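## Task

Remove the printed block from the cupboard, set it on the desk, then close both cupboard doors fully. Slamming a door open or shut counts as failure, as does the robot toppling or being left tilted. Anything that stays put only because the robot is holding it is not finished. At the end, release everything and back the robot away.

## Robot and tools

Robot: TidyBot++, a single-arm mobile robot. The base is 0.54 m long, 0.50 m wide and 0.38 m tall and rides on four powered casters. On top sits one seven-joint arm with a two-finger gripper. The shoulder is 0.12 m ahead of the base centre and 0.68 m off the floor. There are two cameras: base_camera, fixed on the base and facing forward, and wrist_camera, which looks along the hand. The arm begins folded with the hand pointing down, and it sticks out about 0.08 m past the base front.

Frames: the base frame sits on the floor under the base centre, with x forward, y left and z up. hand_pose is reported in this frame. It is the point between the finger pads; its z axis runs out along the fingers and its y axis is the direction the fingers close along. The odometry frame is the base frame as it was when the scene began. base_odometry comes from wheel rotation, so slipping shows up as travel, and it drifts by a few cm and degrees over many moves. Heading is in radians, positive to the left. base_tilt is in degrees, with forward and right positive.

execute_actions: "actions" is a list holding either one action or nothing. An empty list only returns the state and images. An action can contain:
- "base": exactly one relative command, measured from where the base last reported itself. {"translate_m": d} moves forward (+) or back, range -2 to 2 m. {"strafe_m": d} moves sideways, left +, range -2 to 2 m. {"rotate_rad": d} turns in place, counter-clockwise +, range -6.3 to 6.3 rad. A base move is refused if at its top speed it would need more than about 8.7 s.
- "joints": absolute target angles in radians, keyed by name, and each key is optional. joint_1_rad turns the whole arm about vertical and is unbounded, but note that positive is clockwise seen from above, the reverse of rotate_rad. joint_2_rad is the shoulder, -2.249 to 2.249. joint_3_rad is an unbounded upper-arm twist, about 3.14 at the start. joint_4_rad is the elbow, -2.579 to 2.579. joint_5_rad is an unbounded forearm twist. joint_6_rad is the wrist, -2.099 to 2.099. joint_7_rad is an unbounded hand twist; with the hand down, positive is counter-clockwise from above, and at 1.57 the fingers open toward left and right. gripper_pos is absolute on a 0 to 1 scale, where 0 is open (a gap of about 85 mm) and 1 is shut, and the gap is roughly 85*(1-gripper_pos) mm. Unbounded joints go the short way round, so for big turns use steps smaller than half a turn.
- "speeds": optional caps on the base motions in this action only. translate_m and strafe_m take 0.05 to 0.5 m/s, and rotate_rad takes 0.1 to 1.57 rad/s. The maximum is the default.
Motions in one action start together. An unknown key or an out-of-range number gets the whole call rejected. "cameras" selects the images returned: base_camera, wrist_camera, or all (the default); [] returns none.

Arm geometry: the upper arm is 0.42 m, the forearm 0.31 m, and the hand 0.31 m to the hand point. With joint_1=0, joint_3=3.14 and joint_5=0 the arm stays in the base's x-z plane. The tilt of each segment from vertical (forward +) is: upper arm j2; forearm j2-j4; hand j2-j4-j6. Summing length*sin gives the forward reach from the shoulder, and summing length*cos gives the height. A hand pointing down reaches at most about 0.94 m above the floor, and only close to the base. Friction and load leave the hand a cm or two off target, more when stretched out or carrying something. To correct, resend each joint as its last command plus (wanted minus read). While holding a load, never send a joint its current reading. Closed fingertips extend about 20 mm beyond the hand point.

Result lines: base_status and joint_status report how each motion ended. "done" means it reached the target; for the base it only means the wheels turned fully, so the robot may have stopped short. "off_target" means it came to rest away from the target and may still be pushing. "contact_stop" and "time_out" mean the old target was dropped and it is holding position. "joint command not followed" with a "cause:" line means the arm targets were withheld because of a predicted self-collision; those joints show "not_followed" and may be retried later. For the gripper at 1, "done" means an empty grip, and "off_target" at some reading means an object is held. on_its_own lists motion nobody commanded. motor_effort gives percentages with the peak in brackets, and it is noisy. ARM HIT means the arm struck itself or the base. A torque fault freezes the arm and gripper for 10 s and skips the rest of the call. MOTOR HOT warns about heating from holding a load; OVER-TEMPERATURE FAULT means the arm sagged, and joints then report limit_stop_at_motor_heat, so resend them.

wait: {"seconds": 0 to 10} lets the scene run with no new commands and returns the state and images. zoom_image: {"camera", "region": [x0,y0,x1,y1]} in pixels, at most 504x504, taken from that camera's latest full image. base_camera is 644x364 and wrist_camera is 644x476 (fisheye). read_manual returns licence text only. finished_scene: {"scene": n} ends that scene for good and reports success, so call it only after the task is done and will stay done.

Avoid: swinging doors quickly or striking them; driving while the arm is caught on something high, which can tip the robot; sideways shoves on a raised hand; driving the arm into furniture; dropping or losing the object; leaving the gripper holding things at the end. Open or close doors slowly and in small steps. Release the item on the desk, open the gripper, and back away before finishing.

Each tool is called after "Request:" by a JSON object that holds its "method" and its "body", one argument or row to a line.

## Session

Request:
{"method": "execute_actions", "body": {
  "actions": []
}}

Scene clock: 0.00 s.
base_odometry: x=+0.000 y=+0.000 heading=+0.000 (m, m, rad; odometry frame)
base_tilt: forward=-0.3 right=+0.4 (deg)
base_status: not commanded
joint_positions: joint_1_rad=-0.017 joint_2_rad=-0.335 joint_3_rad=+3.112 joint_4_rad=-2.542 joint_5_rad=+0.025 joint_6_rad=-0.909 joint_7_rad=+1.593 gripper_pos=+0.000
joint_status: not commanded
motor_effort: joint_1_rad=+0 joint_2_rad=-1 joint_3_rad=+1 joint_4_rad=+16 joint_5_rad=+0 joint_6_rad=+0 joint_7_rad=+1 (%)
hand_pose: x=+0.2413 y=-0.0003 z=+0.5812 quat_wxyz=(+0.015, +0.999, +0.041, +0.013) (m; base frame)
pictures: base_camera, wrist_camera
Images, in order (width x height): base_camera 644x364, wrist_camera 644x476.

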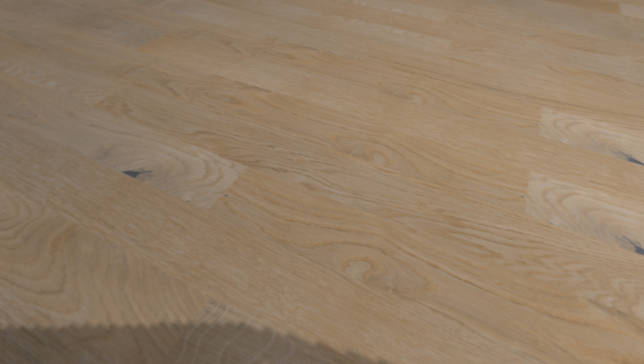

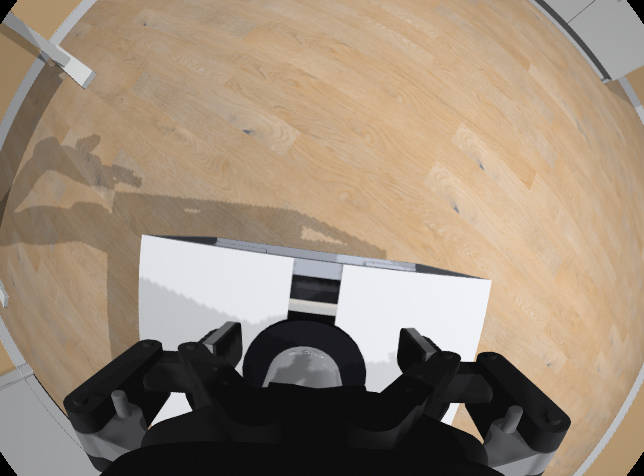

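Request:
{"method": "execute_actions", "body": {
  "actions": [
    {"joints":{"joint_1_rad":0,"joint_3_rad":3.14,"joint_5_rad":-0.03,"joint_6_rad":0.4,"joint_7_rad":1.54},"base":{"rotate_rad":-0.55}}
  ]
}}

Scene clock: 1.63 s.
base_odometry: x=+0.000 y=+0.000 heading=-0.549 (m, m, rad; odometry frame)
base_tilt: forward=-0.3 right=+0.4 (deg)
base_status: done
joint_positions: joint_1_rad=-0.017 joint_2_rad=-0.335 joint_3_rad=+3.127 joint_4_rad=-2.542 joint_5_rad=+0.014 joint_6_rad=+0.380 joint_7_rad=+1.563 gripper_pos=+0.000
joint_status: all done
motor_effort: joint_1_rad=+0(1) joint_2_rad=-5(6) joint_3_rad=+1(1) joint_4_rad=+20(20) joint_5_rad=+0(0) joint_6_rad=+7(8) joint_7_rad=+1(1) (%)
hand_pose: x=+0.5342 y=+0.0163 z=+0.8135 quat_wxyz=(-0.008, +0.791, +0.017, +0.611) (m; base frame)
pictures: base_camera, wrist_camera
Images, in order (width x height): base_camera 644x364, wrist_camera 644x476.

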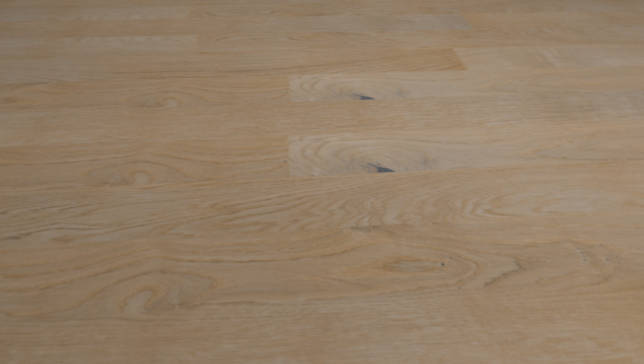

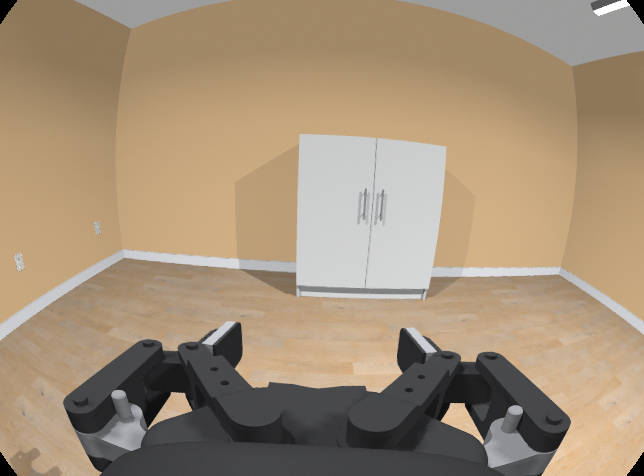

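Request:
{"method": "execute_actions", "body": {
  "actions": [
    {"base":{"rotate_rad":0.06},"joints":{"joint_2_rad":0.9,"joint_4_rad":-1.56,"joint_6_rad":0.92,"gripper_pos":0.3}}
  ],
  "cameras": []
}}

Request:
{"method": "execute_actions", "body": {
  "actions": [
    {"base":{"strafe_m":-0.46}}
  ],
  "cameras": []
}}

Request:
{"method": "execute_actions", "body": {
  "actions": [
    {"base":{"translate_m":0.9}}
  ]
}}

Scene clock: 4.27 s.
base_odometry: x=+0.000 y=+0.000 heading=-0.490 (m, m, rad; odometry frame)
base_tilt: forward=-0.3 right=+0.4 (deg)
base_status: done
joint_positions: joint_1_rad=-0.017 joint_2_rad=+0.899 joint_3_rad=+3.130 joint_4_rad=-1.584 joint_5_rad=+0.014 joint_6_rad=+0.877 joint_7_rad=+1.563 gripper_pos=+0.300
joint_status: all done
motor_effort: joint_1_rad=+0(1) joint_2_rad=-44(46) joint_3_rad=-1(2) joint_4_rad=+17(22) joint_5_rad=+0(0) joint_6_rad=+8(9) joint_7_rad=+1(1) (%)
hand_pose: x=+0.9514 y=+0.0250 z=+0.6848 quat_wxyz=(-0.016, +0.719, +0.009, +0.695) (m; base frame)
pictures: none
No camera images: the call's "cameras" was empty. Leave "cameras" out to get every camera's image.

Scene clock: 6.57 s.
base_odometry: x=-0.217 y=-0.406 heading=-0.491 (m, m, rad; odometry frame)
base_tilt: forward=-0.3 right=+0.4 (deg)
base_status: done
joint_positions: joint_1_rad=-0.001 joint_2_rad=+0.899 joint_3_rad=+3.135 joint_4_rad=-1.584 joint_5_rad=+0.012 joint_6_rad=+0.878 joint_7_rad=+1.563 gripper_pos=+0.300
joint_status: not commanded
motor_effort: joint_1_rad=+0(5) joint_2_rad=-44(45) joint_3_rad=-1(2) joint_4_rad=+17(17) joint_5_rad=+0(1) joint_6_rad=+8(8) joint_7_rad=+1(1) (%)
hand_pose: x=+0.9518 y=+0.0082 z=+0.6850 quat_wxyz=(-0.007, +0.719, +0.003, +0.695) (m; base frame)
pictures: none
No camera images: the call's "cameras" was empty. Leave "cameras" out to get every camera's image.

Scene clock: 9.70 s.
base_odometry: x=+0.577 y=-0.831 heading=-0.491 (m, m, rad; odometry frame)
base_tilt: forward=-0.3 right=+0.4 (deg)
base_status: done
joint_positions: joint_1_rad=-0.001 joint_2_rad=+0.899 joint_3_rad=+3.135 joint_4_rad=-1.578 joint_5_rad=+0.012 joint_6_rad=+0.880 joint_7_rad=+1.563 gripper_pos=+0.300
joint_status: not commanded
motor_effort: joint_1_rad=+1(2) joint_2_rad=-45(46) joint_3_rad=-1(1) joint_4_rad=+17(19) joint_5_rad=+0(0) joint_6_rad=+9(9) joint_7_rad=+1(1) (%)
hand_pose: x=+0.9534 y=+0.0082 z=+0.6887 quat_wxyz=(-0.007, +0.716, +0.003, +0.698) (m; base frame)
pictures: base_camera, wrist_camera
Images, in order (width x height): base_camera 644x364, wrist_camera 644x476.

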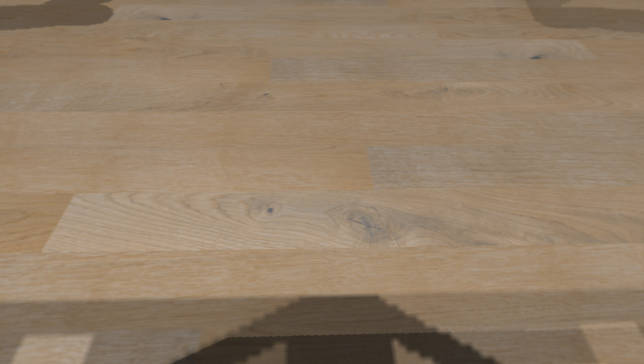

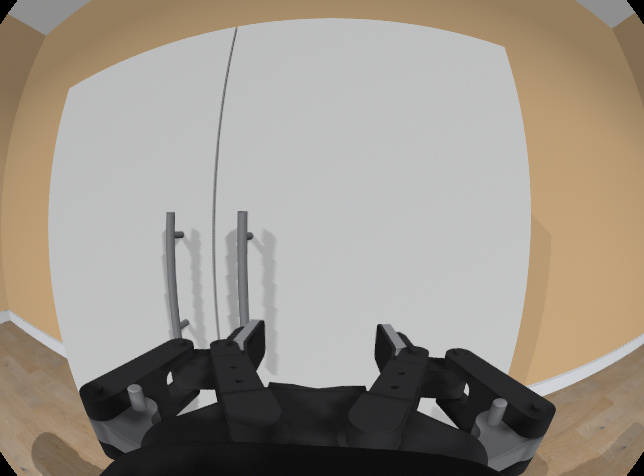

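Request:
{"method": "execute_actions", "body": {
  "actions": [
    {"base":{"strafe_m":0.1}}
  ],
  "cameras": []
}}

Request:
{"method": "execute_actions", "body": {
  "actions": [
    {"base":{"translate_m":0.13},"speeds":{"translate_m":0.2}}
  ]
}}

Scene clock: 11.07 s.
base_odometry: x=+0.624 y=-0.742 heading=-0.491 (m, m, rad; odometry frame)
base_tilt: forward=-0.3 right=+0.4 (deg)
base_status: done
joint_positions: joint_1_rad=-0.008 joint_2_rad=+0.899 joint_3_rad=+3.135 joint_4_rad=-1.577 joint_5_rad=+0.011 joint_6_rad=+0.880 joint_7_rad=+1.563 gripper_pos=+0.300
joint_status: not commanded
motor_effort: joint_1_rad=+0(5) joint_2_rad=-44(44) joint_3_rad=-1(2) joint_4_rad=+18(18) joint_5_rad=+0(1) joint_6_rad=+8(8) joint_7_rad=+1(1) (%)
hand_pose: x=+0.9534 y=+0.0144 z=+0.6888 quat_wxyz=(-0.010, +0.716, +0.005, +0.698) (m; base frame)
pictures: none
No camera images: the call's "cameras" was empty. Leave "cameras" out to get every camera's image.

Scene clock: 12.47 s.
base_odometry: x=+0.739 y=-0.804 heading=-0.491 (m, m, rad; odometry frame)
base_tilt: forward=-0.3 right=+0.4 (deg)
base_status: done
joint_positions: joint_1_rad=-0.008 joint_2_rad=+0.898 joint_3_rad=+3.135 joint_4_rad=-1.576 joint_5_rad=+0.011 joint_6_rad=+0.881 joint_7_rad=+1.563 gripper_pos=+0.300
joint_status: not commanded
motor_effort: joint_1_rad=+0(1) joint_2_rad=-45(47) joint_3_rad=-1(1) joint_4_rad=+17(19) joint_5_rad=+0(1) joint_6_rad=+8(9) joint_7_rad=+1(1) (%)
hand_pose: x=+0.9536 y=+0.0144 z=+0.6898 quat_wxyz=(-0.010, +0.715, +0.005, +0.699) (m; base frame)
pictures: base_camera, wrist_camera
Images, in order (width x height): base_camera 644x364, wrist_camera 644x476.

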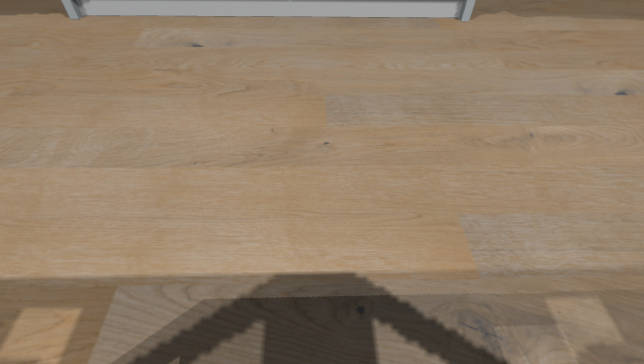

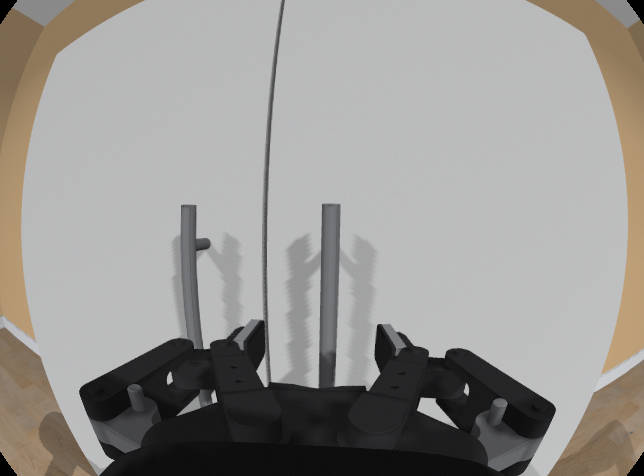

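Request:
{"method": "execute_actions", "body": {
  "actions": [
    {"base":{"translate_m":0.048},"speeds":{"translate_m":0.1}}
  ],
  "cameras": ["wrist_camera"]
}}

Request:
{"method": "execute_actions", "body": {
  "actions": [
    {"joints":{"gripper_pos":1}}
  ],
  "cameras": ["wrist_camera"]
}}

Request:
{"method": "execute_actions", "body": {
  "actions": [
    {"base":{"translate_m":-0.1},"speeds":{"translate_m":0.06}}
  ]
}}

Scene clock: 13.57 s.
base_odometry: x=+0.781 y=-0.826 heading=-0.490 (m, m, rad; odometry frame)
base_tilt: forward=-0.3 right=+0.4 (deg)
base_status: done
joint_positions: joint_1_rad=-0.008 joint_2_rad=+0.898 joint_3_rad=+3.135 joint_4_rad=-1.576 joint_5_rad=+0.011 joint_6_rad=+0.881 joint_7_rad=+1.563 gripper_pos=+0.300
joint_status: not commanded
motor_effort: joint_1_rad=+1(4) joint_2_rad=-45(46) joint_3_rad=-1(2) joint_4_rad=+18(19) joint_5_rad=+0(1) joint_6_rad=+8(8) joint_7_rad=+1(1) (%)
hand_pose: x=+0.9538 y=+0.0144 z=+0.6901 quat_wxyz=(-0.010, +0.715, +0.005, +0.699) (m; base frame)
pictures: wrist_camera
Images, in order (width x height): wrist_camera 644x476.

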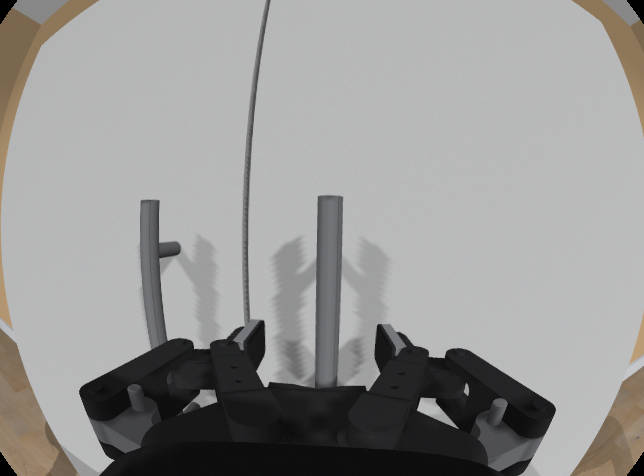

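Scene clock: 14.50 s.
base_odometry: x=+0.781 y=-0.826 heading=-0.490 (m, m, rad; odometry frame)
base_tilt: forward=-0.3 right=+0.4 (deg)
base_status: not commanded
joint_positions: joint_1_rad=-0.006 joint_2_rad=+0.898 joint_3_rad=+3.137 joint_4_rad=-1.576 joint_5_rad=+0.006 joint_6_rad=+0.881 joint_7_rad=+1.563 gripper_pos=+0.903
joint_status: gripper_pos off_target (ended at +0.903, target +1.000)
motor_effort: joint_1_rad=+3(7) joint_2_rad=-43(45) joint_3_rad=+0(5) joint_4_rad=+19(23) joint_5_rad=-1(4) joint_6_rad=+8(9) joint_7_rad=+0(0) (%)
hand_pose: x=+0.9538 y=+0.0105 z=+0.6900 quat_wxyz=(-0.008, +0.715, +0.002, +0.699) (m; base frame)
pictures: wrist_camera
Images, in order (width x height): wrist_camera 644x476.

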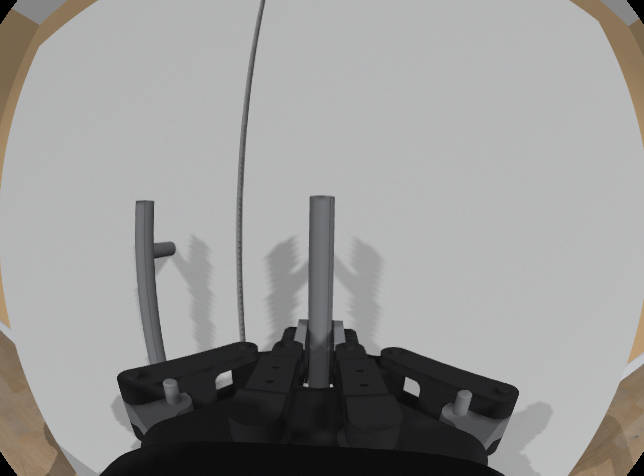

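Scene clock: 16.60 s.
base_odometry: x=+0.693 y=-0.779 heading=-0.491 (m, m, rad; odometry frame)
base_tilt: forward=-0.3 right=+0.4 (deg)
base_status: done
joint_positions: joint_1_rad=+0.005 joint_2_rad=+0.905 joint_3_rad=+3.143 joint_4_rad=-1.565 joint_5_rad=+0.005 joint_6_rad=+0.882 joint_7_rad=+1.563 gripper_pos=+0.904
joint_status: not commanded
motor_effort: joint_1_rad=-2(6) joint_2_rad=-45(49) joint_3_rad=-2(4) joint_4_rad=+18(19) joint_5_rad=+1(2) joint_6_rad=+9(11) joint_7_rad=+0(0) (%)
hand_pose: x=+0.9567 y=-0.0019 z=+0.6901 quat_wxyz=(-0.001, +0.713, -0.002, +0.701) (m; base frame)
pictures: base_camera, wrist_camera
Images, in order (width x height): base_camera 644x364, wrist_camera 644x476.

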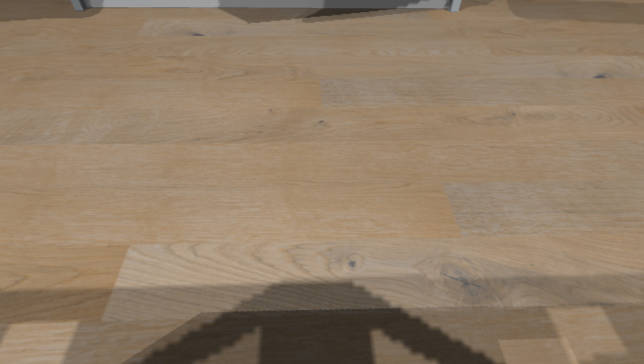

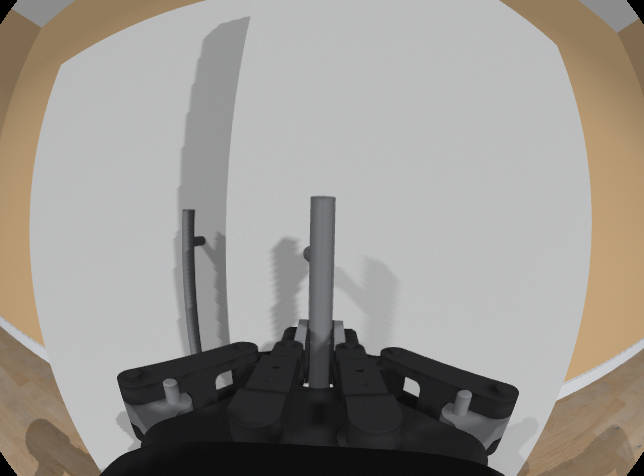

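Request:
{"method": "execute_actions", "body": {
  "actions": [
    {"base":{"strafe_m":-0.065},"speeds":{"strafe_m":0.1}}
  ],
  "cameras": []
}}

Request:
{"method": "execute_actions", "body": {
  "actions": [
    {"base":{"translate_m":-0.12},"speeds":{"translate_m":0.09}}
  ],
  "cameras": []
}}

Request:
{"method": "execute_actions", "body": {
  "actions": [
    {"base":{"strafe_m":-0.09},"speeds":{"strafe_m":0.1}}
  ],
  "cameras": []
}}

Request:
{"method": "execute_actions", "body": {
  "actions": [
    {"base":{"translate_m":-0.065},"speeds":{"translate_m":0.07}}
  ],
  "cameras": []
}}

Request:
{"method": "execute_actions", "body": {
  "actions": [
    {"base":{"strafe_m":-0.085},"speeds":{"strafe_m":0.1}}
  ],
  "cameras": []
}}

Request:
{"method": "execute_actions", "body": {
  "actions": [
    {"base":{"translate_m":-0.04},"speeds":{"translate_m":0.06}}
  ]
}}

Scene clock: 17.97 s.
base_odometry: x=+0.663 y=-0.836 heading=-0.491 (m, m, rad; odometry frame)
base_tilt: forward=-0.3 right=+0.4 (deg)
base_status: done
joint_positions: joint_1_rad=-0.048 joint_2_rad=+0.905 joint_3_rad=+3.119 joint_4_rad=-1.565 joint_5_rad=+0.005 joint_6_rad=+0.882 joint_7_rad=+1.563 gripper_pos=+0.904
joint_status: not commanded
motor_effort: joint_1_rad=+12(15) joint_2_rad=-47(47) joint_3_rad=+4(6) joint_4_rad=+21(21) joint_5_rad=-6(7) joint_6_rad=+10(11) joint_7_rad=-1(1) (%)
hand_pose: x=+0.9548 y=+0.0540 z=+0.6903 quat_wxyz=(-0.031, +0.713, +0.015, +0.700) (m; base frame)
pictures: none
No camera images: the call's "cameras" was empty. Leave "cameras" out to get every camera's image.

Scene clock: 19.83 s.
base_odometry: x=+0.557 y=-0.779 heading=-0.491 (m, m, rad; odometry frame)
base_tilt: forward=-0.3 right=+0.4 (deg)
base_status: done
joint_positions: joint_1_rad=+0.015 joint_2_rad=+0.906 joint_3_rad=+3.148 joint_4_rad=-1.565 joint_5_rad=+0.001 joint_6_rad=+0.883 joint_7_rad=+1.563 gripper_pos=+0.906
joint_status: not commanded
motor_effort: joint_1_rad=-4(11) joint_2_rad=-44(48) joint_3_rad=-3(5) joint_4_rad=+16(20) joint_5_rad=+1(5) joint_6_rad=+8(10) joint_7_rad=+1(1) (%)
hand_pose: x=+0.9568 y=-0.0145 z=+0.6900 quat_wxyz=(+0.006, +0.713, -0.008, +0.701) (m; base frame)
pictures: none
No camera images: the call's "cameras" was empty. Leave "cameras" out to get every camera's image.

Scene clock: 21.27 s.
base_odometry: x=+0.514 y=-0.859 heading=-0.491 (m, m, rad; odometry frame)
base_tilt: forward=-0.3 right=+0.4 (deg)
base_status: done
joint_positions: joint_1_rad=-0.063 joint_2_rad=+0.906 joint_3_rad=+3.111 joint_4_rad=-1.566 joint_5_rad=+0.001 joint_6_rad=+0.883 joint_7_rad=+1.563 gripper_pos=+0.906
joint_status: not commanded
motor_effort: joint_1_rad=+15(18) joint_2_rad=-45(47) joint_3_rad=+5(7) joint_4_rad=+22(22) joint_5_rad=-7(8) joint_6_rad=+9(10) joint_7_rad=-2(2) (%)
hand_pose: x=+0.9534 y=+0.0693 z=+0.6900 quat_wxyz=(-0.040, +0.713, +0.018, +0.700) (m; base frame)
pictures: none
No camera images: the call's "cameras" was empty. Leave "cameras" out to get every camera's image.

Scene clock: 22.70 s.
base_odometry: x=+0.457 y=-0.828 heading=-0.491 (m, m, rad; odometry frame)
base_tilt: forward=-0.3 right=+0.4 (deg)
base_status: done
joint_positions: joint_1_rad=-0.002 joint_2_rad=+0.906 joint_3_rad=+3.140 joint_4_rad=-1.566 joint_5_rad=+0.001 joint_6_rad=+0.884 joint_7_rad=+1.563 gripper_pos=+0.907
joint_status: not commanded
motor_effort: joint_1_rad=+0(14) joint_2_rad=-45(47) joint_3_rad=-1(5) joint_4_rad=+17(21) joint_5_rad=-1(7) joint_6_rad=+9(10) joint_7_rad=+0(2) (%)
hand_pose: x=+0.9565 y=+0.0040 z=+0.6900 quat_wxyz=(-0.004, +0.713, -0.002, +0.701) (m; base frame)
pictures: none
No camera images: the call's "cameras" was empty. Leave "cameras" out to get every camera's image.

Scene clock: 24.10 s.
base_odometry: x=+0.416 y=-0.903 heading=-0.490 (m, m, rad; odometry frame)
base_tilt: forward=-0.3 right=+0.4 (deg)
base_status: done
joint_positions: joint_1_rad=-0.069 joint_2_rad=+0.904 joint_3_rad=+3.107 joint_4_rad=-1.570 joint_5_rad=+0.001 joint_6_rad=+0.884 joint_7_rad=+1.563 gripper_pos=+0.907
joint_status: not commanded
motor_effort: joint_1_rad=+16(18) joint_2_rad=-43(46) joint_3_rad=+6(8) joint_4_rad=+21(22) joint_5_rad=-8(9) joint_6_rad=+8(9) joint_7_rad=-2(2) (%)
hand_pose: x=+0.9518 y=+0.0767 z=+0.6898 quat_wxyz=(-0.044, +0.713, +0.020, +0.699) (m; base frame)
pictures: none
No camera images: the call's "cameras" was empty. Leave "cameras" out to get every camera's image.

Scene clock: 25.27 s.
base_odometry: x=+0.381 y=-0.884 heading=-0.491 (m, m, rad; odometry frame)
base_tilt: forward=-0.3 right=+0.4 (deg)
base_status: done
joint_positions: joint_1_rad=-0.015 joint_2_rad=+0.904 joint_3_rad=+3.133 joint_4_rad=-1.569 joint_5_rad=+0.001 joint_6_rad=+0.885 joint_7_rad=+1.563 gripper_pos=+0.908
joint_status: not commanded
motor_effort: joint_1_rad=+3(16) joint_2_rad=-45(46) joint_3_rad=+0(6) joint_4_rad=+18(22) joint_5_rad=-2(7) joint_6_rad=+9(9) joint_7_rad=+0(2) (%)
hand_pose: x=+0.9555 y=+0.0186 z=+0.6899 quat_wxyz=(-0.012, +0.713, +0.002, +0.701) (m; base frame)
pictures: base_camera, wrist_camera
Images, in order (width x height): base_camera 644x364, wrist_camera 644x476.

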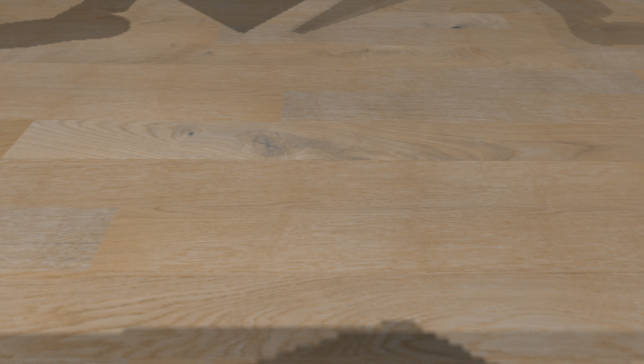

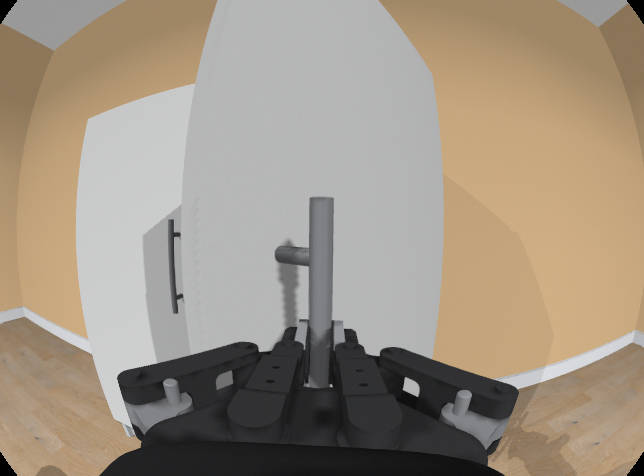

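Same state as before. Release and look inside.

Request:
{"method": "execute_actions", "body": {
  "actions": [
    {"joints":{"gripper_pos":0.72}}
  ],
  "cameras": []
}}

Request:
{"method": "execute_actions", "body": {
  "actions": [
    {"base":{"translate_m":-0.11},"speeds":{"translate_m":0.15}}
  ],
  "cameras": []
}}

Request:
{"method": "execute_actions", "body": {
  "actions": [
    {"base":{"strafe_m":0.15},"joints":{"gripper_pos":1,"joint_7_rad":3.14}}
  ],
  "cameras": ["wrist_camera"]
}}

Request:
{"method": "execute_actions", "body": {
  "actions": [
    {"base":{"translate_m":0.2},"speeds":{"translate_m":0.15}}
  ]
}}

Scene clock: 26.03 s.
base_odometry: x=+0.381 y=-0.884 heading=-0.491 (m, m, rad; odometry frame)
base_tilt: forward=-0.3 right=+0.4 (deg)
base_status: not commanded
joint_positions: joint_1_rad=-0.015 joint_2_rad=+0.904 joint_3_rad=+3.133 joint_4_rad=-1.569 joint_5_rad=+0.001 joint_6_rad=+0.885 joint_7_rad=+1.563 gripper_pos=+0.720
joint_status: all done
motor_effort: joint_1_rad=+0(3) joint_2_rad=-44(45) joint_3_rad=-1(1) joint_4_rad=+18(19) joint_5_rad=+0(2) joint_6_rad=+8(9) joint_7_rad=+1(0) (%)
hand_pose: x=+0.9555 y=+0.0184 z=+0.6899 quat_wxyz=(-0.012, +0.713, +0.002, +0.701) (m; base frame)
pictures: none
No camera images: the call's "cameras" was empty. Leave "cameras" out to get every camera's image.

Scene clock: 27.40 s.
base_odometry: x=+0.284 y=-0.833 heading=-0.491 (m, m, rad; odometry frame)
base_tilt: forward=-0.3 right=+0.4 (deg)
base_status: done
joint_positions: joint_1_rad=-0.015 joint_2_rad=+0.904 joint_3_rad=+3.133 joint_4_rad=-1.569 joint_5_rad=+0.001 joint_6_rad=+0.885 joint_7_rad=+1.563 gripper_pos=+0.720
joint_status: not commanded
motor_effort: joint_1_rad=+0(1) joint_2_rad=-43(47) joint_3_rad=-1(1) joint_4_rad=+17(18) joint_5_rad=+0(1) joint_6_rad=+8(9) joint_7_rad=+0(1) (%)
hand_pose: x=+0.9555 y=+0.0184 z=+0.6900 quat_wxyz=(-0.012, +0.713, +0.002, +0.701) (m; base frame)
pictures: none
No camera images: the call's "cameras" was empty. Leave "cameras" out to get every camera's image.

Scene clock: 29.20 s.
base_odometry: x=+0.354 y=-0.700 heading=-0.490 (m, m, rad; odometry frame)
base_tilt: forward=-0.3 right=+0.4 (deg)
base_status: done
joint_positions: joint_1_rad=-0.011 joint_2_rad=+0.904 joint_3_rad=+3.133 joint_4_rad=-1.569 joint_5_rad=+0.001 joint_6_rad=+0.885 joint_7_rad=+3.142 gripper_pos=+0.999
joint_status: all done
motor_effort: joint_1_rad=+0(6) joint_2_rad=-44(46) joint_3_rad=-1(2) joint_4_rad=+17(18) joint_5_rad=+0(0) joint_6_rad=+8(8) joint_7_rad=+1(1) (%)
hand_pose: x=+0.9556 y=+0.0148 z=+0.6900 quat_wxyz=(+0.490, +0.502, +0.507, +0.501) (m; base frame)
pictures: wrist_camera
Images, in order (width x height): wrist_camera 644x476.

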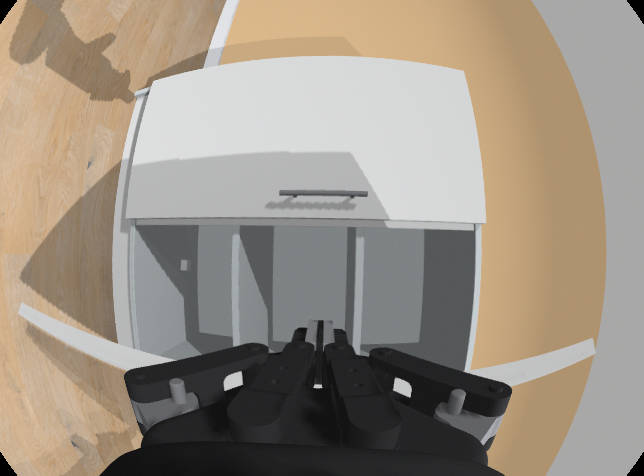

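Scene clock: 31.17 s.
base_odometry: x=+0.531 y=-0.794 heading=-0.490 (m, m, rad; odometry frame)
base_tilt: forward=-0.3 right=+0.4 (deg)
base_status: done
joint_positions: joint_1_rad=-0.011 joint_2_rad=+0.904 joint_3_rad=+3.133 joint_4_rad=-1.569 joint_5_rad=+0.001 joint_6_rad=+0.885 joint_7_rad=+3.142 gripper_pos=+0.999
joint_status: not commanded
motor_effort: joint_1_rad=+0(1) joint_2_rad=-45(46) joint_3_rad=-1(1) joint_4_rad=+18(19) joint_5_rad=+0(0) joint_6_rad=+8(9) joint_7_rad=+1(1) (%)
hand_pose: x=+0.9556 y=+0.0148 z=+0.6903 quat_wxyz=(+0.490, +0.502, +0.507, +0.501) (m; base frame)
pictures: base_camera, wrist_camera
Images, in order (width x height): base_camera 644x364, wrist_camera 644x476.

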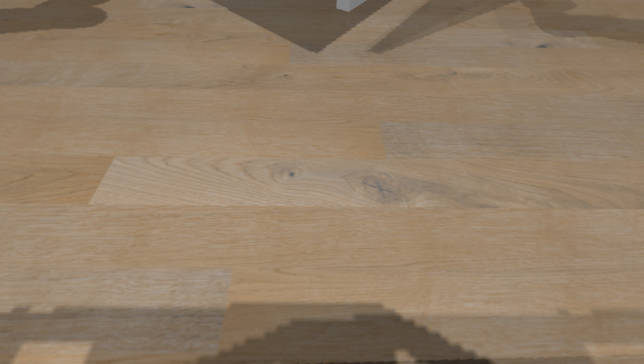

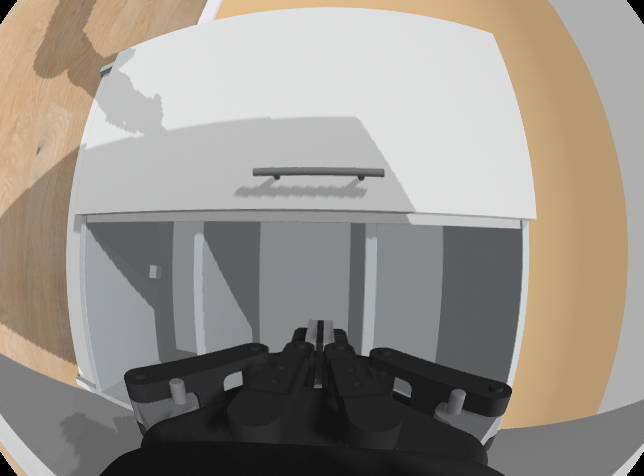

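Request:
{"method": "execute_actions", "body": {
  "actions": [
    {"base":{"strafe_m":-0.11},"speeds":{"strafe_m":0.08}}
  ],
  "cameras": []
}}

Request:
{"method": "execute_actions", "body": {
  "actions": [
    {"base":{"translate_m":-0.035},"speeds":{"translate_m":0.05}}
  ],
  "cameras": []
}}

Request:
{"method": "execute_actions", "body": {
  "actions": [
    {"base":{"strafe_m":-0.06},"speeds":{"strafe_m":0.08}}
  ],
  "cameras": []
}}

Request:
{"method": "execute_actions", "body": {
  "actions": [
    {"base":{"translate_m":-0.03},"speeds":{"translate_m":0.05}}
  ],
  "cameras": []
}}

Request:
{"method": "execute_actions", "body": {
  "actions": [
    {"base":{"strafe_m":-0.06},"speeds":{"strafe_m":0.08}}
  ],
  "cameras": []
}}

Request:
{"method": "execute_actions", "body": {
  "actions": [
    {"base":{"translate_m":-0.02},"speeds":{"translate_m":0.05}}
  ],
  "cameras": []
}}

Request:
{"method": "execute_actions", "body": {
  "actions": [
    {"base":{"rotate_rad":-0.08},"speeds":{"rotate_rad":0.1}}
  ]
}}

Scene clock: 33.50 s.
base_odometry: x=+0.479 y=-0.891 heading=-0.490 (m, m, rad; odometry frame)
base_tilt: forward=-0.3 right=+0.4 (deg)
base_status: done
joint_positions: joint_1_rad=-0.055 joint_2_rad=+0.903 joint_3_rad=+3.109 joint_4_rad=-1.572 joint_5_rad=+0.001 joint_6_rad=+0.885 joint_7_rad=+3.142 gripper_pos=+0.999
joint_status: not commanded
motor_effort: joint_1_rad=+13(16) joint_2_rad=-43(46) joint_3_rad=+6(7) joint_4_rad=+22(24) joint_5_rad=-3(4) joint_6_rad=+8(9) joint_7_rad=+1(1) (%)
hand_pose: x=+0.9524 y=+0.0639 z=+0.6905 quat_wxyz=(+0.470, +0.492, +0.517, +0.520) (m; base frame)
pictures: none
No camera images: the call's "cameras" was empty. Leave "cameras" out to get every camera's image.

Scene clock: 34.67 s.
base_odometry: x=+0.448 y=-0.875 heading=-0.490 (m, m, rad; odometry frame)
base_tilt: forward=-0.3 right=+0.4 (deg)
base_status: done
joint_positions: joint_1_rad=-0.014 joint_2_rad=+0.903 joint_3_rad=+3.130 joint_4_rad=-1.568 joint_5_rad=+0.001 joint_6_rad=+0.885 joint_7_rad=+3.142 gripper_pos=+0.999
joint_status: not commanded
motor_effort: joint_1_rad=+0(12) joint_2_rad=-44(48) joint_3_rad=-1(5) joint_4_rad=+17(22) joint_5_rad=+0(3) joint_6_rad=+8(9) joint_7_rad=+1(1) (%)
hand_pose: x=+0.9556 y=+0.0198 z=+0.6914 quat_wxyz=(+0.488, +0.500, +0.507, +0.504) (m; base frame)
pictures: none
No camera images: the call's "cameras" was empty. Leave "cameras" out to get every camera's image.

Scene clock: 35.90 s.
base_odometry: x=+0.420 y=-0.928 heading=-0.490 (m, m, rad; odometry frame)
base_tilt: forward=-0.3 right=+0.4 (deg)
base_status: done
joint_positions: joint_1_rad=-0.045 joint_2_rad=+0.898 joint_3_rad=+3.114 joint_4_rad=-1.579 joint_5_rad=+0.001 joint_6_rad=+0.886 joint_7_rad=+3.142 gripper_pos=+0.999
joint_status: not commanded
motor_effort: joint_1_rad=+11(14) joint_2_rad=-41(46) joint_3_rad=+5(6) joint_4_rad=+21(25) joint_5_rad=-2(3) joint_6_rad=+7(8) joint_7_rad=+1(0) (%)
hand_pose: x=+0.9514 y=+0.0535 z=+0.6911 quat_wxyz=(+0.474, +0.494, +0.515, +0.516) (m; base frame)
pictures: none
No camera images: the call's "cameras" was empty. Leave "cameras" out to get every camera's image.

Scene clock: 36.97 s.
base_odometry: x=+0.393 y=-0.914 heading=-0.490 (m, m, rad; odometry frame)
base_tilt: forward=-0.3 right=+0.4 (deg)
base_status: done
joint_positions: joint_1_rad=-0.011 joint_2_rad=+0.901 joint_3_rad=+3.131 joint_4_rad=-1.567 joint_5_rad=+0.001 joint_6_rad=+0.886 joint_7_rad=+3.142 gripper_pos=+0.999
joint_status: not commanded
motor_effort: joint_1_rad=+0(9) joint_2_rad=-44(47) joint_3_rad=-1(4) joint_4_rad=+17(21) joint_5_rad=+0(2) joint_6_rad=+8(9) joint_7_rad=+1(0) (%)
hand_pose: x=+0.9559 y=+0.0159 z=+0.6940 quat_wxyz=(+0.491, +0.500, +0.505, +0.504) (m; base frame)
pictures: none
No camera images: the call's "cameras" was empty. Leave "cameras" out to get every camera's image.

Scene clock: 38.23 s.
base_odometry: x=+0.365 y=-0.967 heading=-0.490 (m, m, rad; odometry frame)
base_tilt: forward=-0.3 right=+0.4 (deg)
base_status: done
joint_positions: joint_1_rad=-0.013 joint_2_rad=+0.894 joint_3_rad=+3.131 joint_4_rad=-1.582 joint_5_rad=+0.001 joint_6_rad=+0.888 joint_7_rad=+3.142 gripper_pos=+0.999
joint_status: not commanded
motor_effort: joint_1_rad=+4(9) joint_2_rad=-42(46) joint_3_rad=+1(4) joint_4_rad=+21(27) joint_5_rad=-1(2) joint_6_rad=+8(8) joint_7_rad=+1(1) (%)
hand_pose: x=+0.9522 y=+0.0179 z=+0.6931 quat_wxyz=(+0.489, +0.501, +0.507, +0.503) (m; base frame)
pictures: none
No camera images: the call's "cameras" was empty. Leave "cameras" out to get every camera's image.

Scene clock: 39.10 s.
base_odometry: x=+0.347 y=-0.958 heading=-0.490 (m, m, rad; odometry frame)
base_tilt: forward=-0.3 right=+0.4 (deg)
base_status: done
joint_positions: joint_1_rad=-0.011 joint_2_rad=+0.897 joint_3_rad=+3.132 joint_4_rad=-1.568 joint_5_rad=+0.001 joint_6_rad=+0.888 joint_7_rad=+3.142 gripper_pos=+0.999
joint_status: not commanded
motor_effort: joint_1_rad=+0(3) joint_2_rad=-44(47) joint_3_rad=+0(1) joint_4_rad=+18(20) joint_5_rad=+0(0) joint_6_rad=+8(9) joint_7_rad=+1(0) (%)
hand_pose: x=+0.9556 y=+0.0158 z=+0.6971 quat_wxyz=(+0.492, +0.499, +0.504, +0.504) (m; base frame)
pictures: none
No camera images: the call's "cameras" was empty. Leave "cameras" out to get every camera's image.

Scene clock: 40.30 s.
base_odometry: x=+0.347 y=-0.958 heading=-0.570 (m, m, rad; odometry frame)
base_tilt: forward=-0.3 right=+0.4 (deg)
base_status: done
joint_positions: joint_1_rad=-0.009 joint_2_rad=+0.897 joint_3_rad=+3.133 joint_4_rad=-1.568 joint_5_rad=+0.001 joint_6_rad=+0.888 joint_7_rad=+3.142 gripper_pos=+0.999
joint_status: not commanded
motor_effort: joint_1_rad=-1(10) joint_2_rad=-44(45) joint_3_rad=-1(3) joint_4_rad=+16(18) joint_5_rad=+0(2) joint_6_rad=+8(8) joint_7_rad=+1(1) (%)
hand_pose: x=+0.9556 y=+0.0134 z=+0.6971 quat_wxyz=(+0.493, +0.500, +0.504, +0.504) (m; base frame)
pictures: base_camera, wrist_camera
Images, in order (width x height): base_camera 644x364, wrist_camera 644x476.

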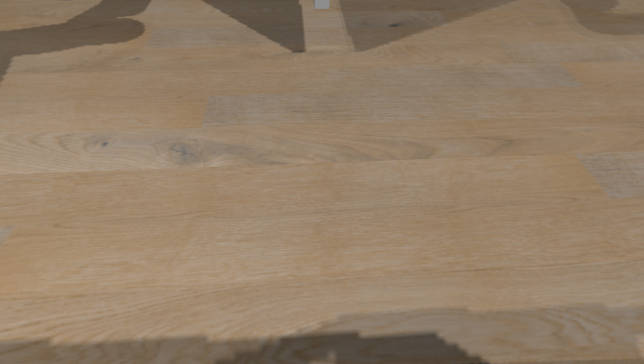

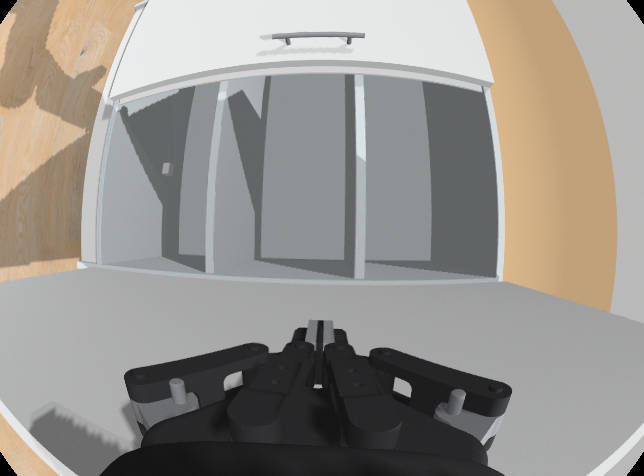

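Request:
{"method": "execute_actions", "body": {
  "actions": [
    {"base":{"strafe_m":0.24},"speeds":{"strafe_m":0.25}}
  ],
  "cameras": []
}}

Request:
{"method": "execute_actions", "body": {
  "actions": [
    {"base":{"rotate_rad":0.06},"joints":{"joint_2_rad":2.08,"joint_4_rad":0.02,"joint_6_rad":0.04,"joint_7_rad":1.56,"gripper_pos":0}}
  ]
}}

Scene clock: 42.43 s.
base_odometry: x=+0.477 y=-0.755 heading=-0.570 (m, m, rad; odometry frame)
base_tilt: forward=-0.3 right=+0.4 (deg)
base_status: done
joint_positions: joint_1_rad=-0.005 joint_2_rad=+0.897 joint_3_rad=+3.134 joint_4_rad=-1.568 joint_5_rad=+0.001 joint_6_rad=+0.888 joint_7_rad=+3.142 gripper_pos=+0.999
joint_status: not commanded
motor_effort: joint_1_rad=+1(5) joint_2_rad=-44(46) joint_3_rad=+0(3) joint_4_rad=+17(18) joint_5_rad=+0(1) joint_6_rad=+8(8) joint_7_rad=+1(1) (%)
hand_pose: x=+0.9557 y=+0.0096 z=+0.6971 quat_wxyz=(+0.494, +0.501, +0.503, +0.502) (m; base frame)
pictures: none
No camera images: the call's "cameras" was empty. Leave "cameras" out to get every camera's image.

Scene clock: 45.23 s.
base_odometry: x=+0.477 y=-0.755 heading=-0.510 (m, m, rad; odometry frame)
base_tilt: forward=-0.3 right=+0.4 (deg)
base_status: done
joint_positions: joint_1_rad=-0.010 joint_2_rad=+2.071 joint_3_rad=+3.135 joint_4_rad=-0.004 joint_5_rad=+0.001 joint_6_rad=+0.081 joint_7_rad=+1.581 gripper_pos=+0.000
joint_status: all done
motor_effort: joint_1_rad=+0(6) joint_2_rad=-51(56) joint_3_rad=-1(4) joint_4_rad=+22(22) joint_5_rad=+0(1) joint_6_rad=+7(8) joint_7_rad=+1(1) (%)
hand_pose: x=+1.0472 y=+0.0109 z=+0.2003 quat_wxyz=(-0.002, +0.840, +0.006, +0.543) (m; base frame)
pictures: base_camera, wrist_camera
Images, in order (width x height): base_camera 644x364, wrist_camera 644x476.

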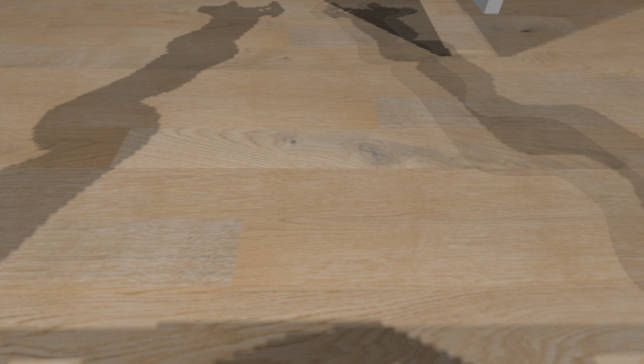

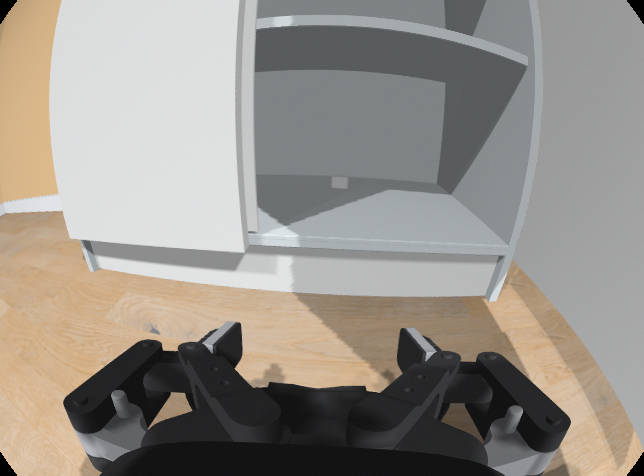

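Request:
{"method": "execute_actions", "body": {
  "actions": [
    {"base":{"strafe_m":0.04},"joints":{"joint_1_rad":0.105,"gripper_pos":0.15}}
  ],
  "cameras": []
}}

Request:
{"method": "execute_actions", "body": {
  "actions": [
    {"base":{"translate_m":0.35},"speeds":{"translate_m":0.25}}
  ]
}}

Scene clock: 46.53 s.
base_odometry: x=+0.496 y=-0.720 heading=-0.509 (m, m, rad; odometry frame)
base_tilt: forward=-0.3 right=+0.4 (deg)
base_status: done
joint_positions: joint_1_rad=+0.088 joint_2_rad=+2.071 joint_3_rad=+3.135 joint_4_rad=-0.004 joint_5_rad=+0.001 joint_6_rad=+0.081 joint_7_rad=+1.581 gripper_pos=+0.150
joint_status: all done
motor_effort: joint_1_rad=+0(3) joint_2_rad=-51(51) joint_3_rad=-1(0) joint_4_rad=+21(21) joint_5_rad=+0(0) joint_6_rad=+8(7) joint_7_rad=+1(1) (%)
hand_pose: x=+1.0438 y=-0.0808 z=+0.2004 quat_wxyz=(+0.025, +0.839, -0.036, +0.542) (m; base frame)
pictures: none
No camera images: the call's "cameras" was empty. Leave "cameras" out to get every camera's image.

Scene clock: 48.77 s.
base_odometry: x=+0.802 y=-0.891 heading=-0.509 (m, m, rad; odometry frame)
base_tilt: forward=-0.3 right=+0.4 (deg)
base_status: done
joint_positions: joint_1_rad=+0.089 joint_2_rad=+2.077 joint_3_rad=+3.135 joint_4_rad=+0.000 joint_5_rad=+0.001 joint_6_rad=+0.080 joint_7_rad=+1.581 gripper_pos=+0.150
joint_status: not commanded
motor_effort: joint_1_rad=+0(2) joint_2_rad=-51(53) joint_3_rad=-1(1) joint_4_rad=+21(22) joint_5_rad=+0(0) joint_6_rad=+7(8) joint_7_rad=+1(1) (%)
hand_pose: x=+1.0417 y=-0.0811 z=+0.1964 quat_wxyz=(+0.025, +0.840, -0.036, +0.541) (m; base frame)
pictures: base_camera, wrist_camera
Images, in order (width x height): base_camera 644x364, wrist_camera 644x476.

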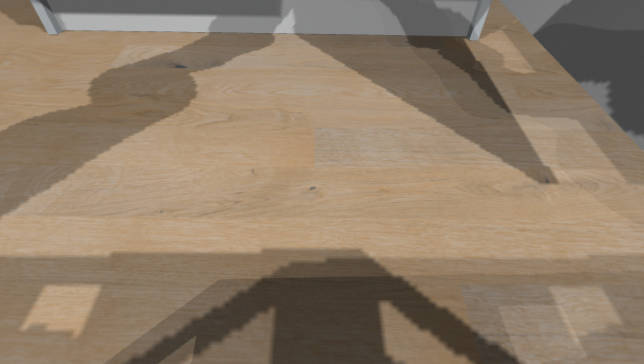

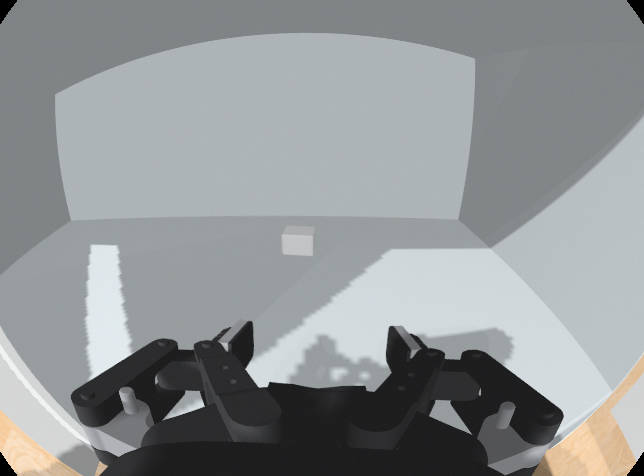

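Request:
{"method": "execute_actions", "body": {
  "actions": [
    {"base":{"translate_m":0.13},"speeds":{"translate_m":0.15},"joints":{"joint_2_rad":2.11}}
  ]
}}

Scene clock: 50.37 s.
base_odometry: x=+0.916 y=-0.954 heading=-0.509 (m, m, rad; odometry frame)
base_tilt: forward=-0.3 right=+0.4 (deg)
base_status: done
joint_positions: joint_1_rad=+0.089 joint_2_rad=+2.109 joint_3_rad=+3.135 joint_4_rad=+0.002 joint_5_rad=+0.001 joint_6_rad=+0.080 joint_7_rad=+1.581 gripper_pos=+0.150
joint_status: all done
motor_effort: joint_1_rad=+0(3) joint_2_rad=-50(52) joint_3_rad=-1(1) joint_4_rad=+21(22) joint_5_rad=+0(0) joint_6_rad=+7(8) joint_7_rad=+1(1) (%)
hand_pose: x=+1.0264 y=-0.0801 z=+0.1682 quat_wxyz=(+0.025, +0.848, -0.037, +0.528) (m; base frame)
pictures: base_camera, wrist_camera
Images, in order (width x height): base_camera 644x364, wrist_camera 644x476.

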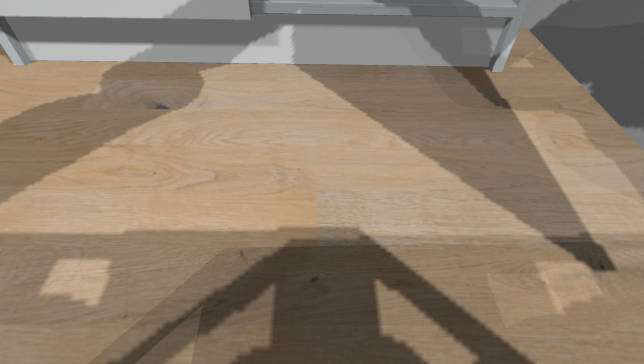

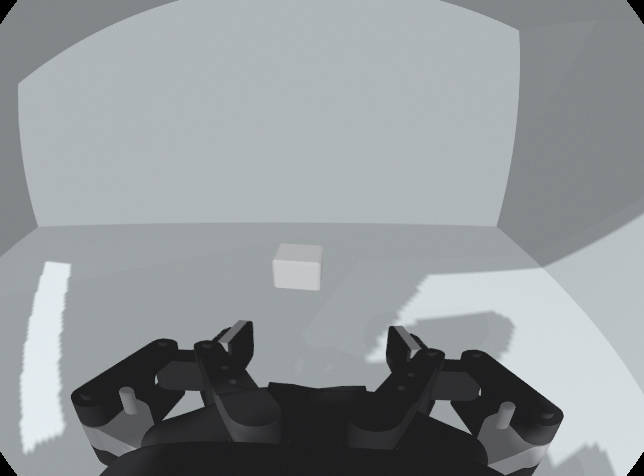

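Request:
{"method": "execute_actions", "body": {
  "actions": [
    {"base":{"translate_m":0.09},"speeds":{"translate_m":0.1},"joints":{"joint_1_rad":0.065,"gripper_pos":0.05}}
  ]
}}

Scene clock: 51.90 s.
base_odometry: x=+0.995 y=-0.998 heading=-0.508 (m, m, rad; odometry frame)
base_tilt: forward=-0.3 right=+0.4 (deg)
base_status: done
joint_positions: joint_1_rad=+0.079 joint_2_rad=+2.109 joint_3_rad=+3.135 joint_4_rad=+0.002 joint_5_rad=+0.001 joint_6_rad=+0.080 joint_7_rad=+1.581 gripper_pos=+0.050
joint_status: all done
motor_effort: joint_1_rad=+0(4) joint_2_rad=-50(52) joint_3_rad=-1(1) joint_4_rad=+21(22) joint_5_rad=+0(0) joint_6_rad=+7(8) joint_7_rad=+1(1) (%)
hand_pose: x=+1.0270 y=-0.0703 z=+0.1680 quat_wxyz=(+0.022, +0.848, -0.032, +0.528) (m; base frame)
pictures: base_camera, wrist_camera
Images, in order (width x height): base_camera 644x364, wrist_camera 644x476.

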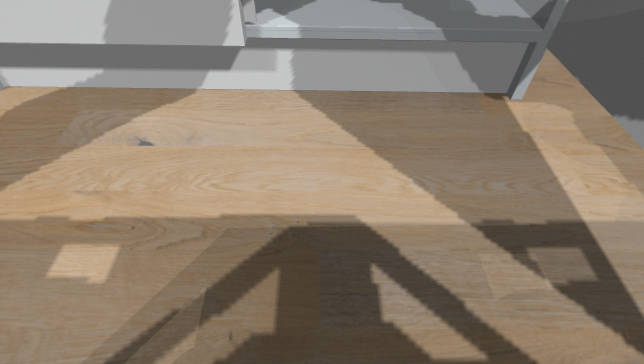

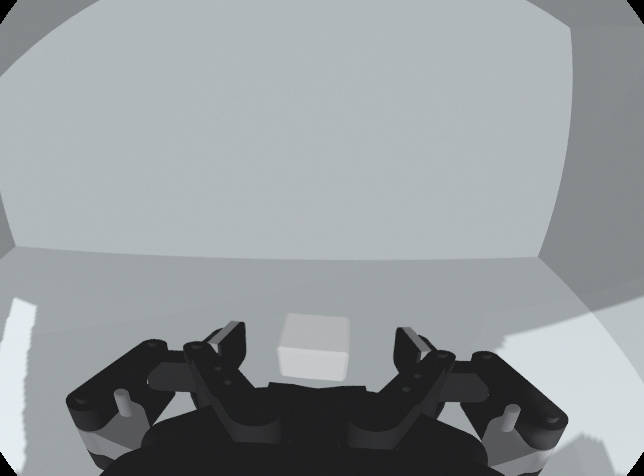

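Request:
{"method": "execute_actions", "body": {
  "actions": [
    {"base":{"translate_m":0.022},"speeds":{"translate_m":0.05},"joints":{"joint_2_rad":2.135}}
  ],
  "cameras": ["wrist_camera"]
}}

Scene clock: 52.87 s.
base_odometry: x=+1.014 y=-1.008 heading=-0.508 (m, m, rad; odometry frame)
base_tilt: forward=-0.3 right=+0.4 (deg)
base_status: done
joint_positions: joint_1_rad=+0.079 joint_2_rad=+2.129 joint_3_rad=+3.135 joint_4_rad=+0.002 joint_5_rad=+0.001 joint_6_rad=+0.080 joint_7_rad=+1.581 gripper_pos=+0.050
joint_status: all done
motor_effort: joint_1_rad=+0(4) joint_2_rad=-49(51) joint_3_rad=+0(1) joint_4_rad=+20(22) joint_5_rad=+0(0) joint_6_rad=+7(7) joint_7_rad=+1(1) (%)
hand_pose: x=+1.0172 y=-0.0695 z=+0.1508 quat_wxyz=(+0.022, +0.853, -0.032, +0.520) (m; base frame)
pictures: wrist_camera
Images, in order (width x height): wrist_camera 644x476.

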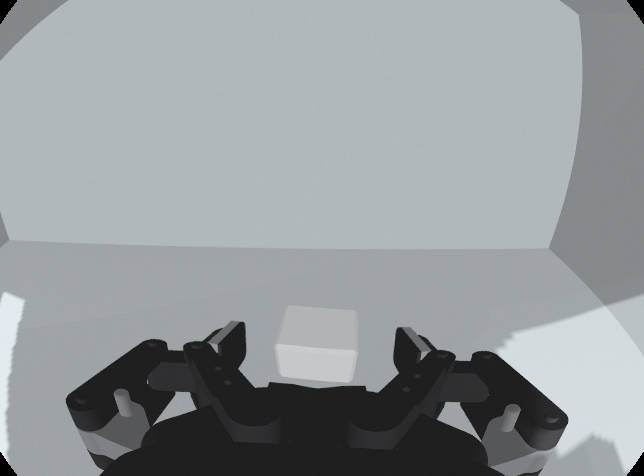

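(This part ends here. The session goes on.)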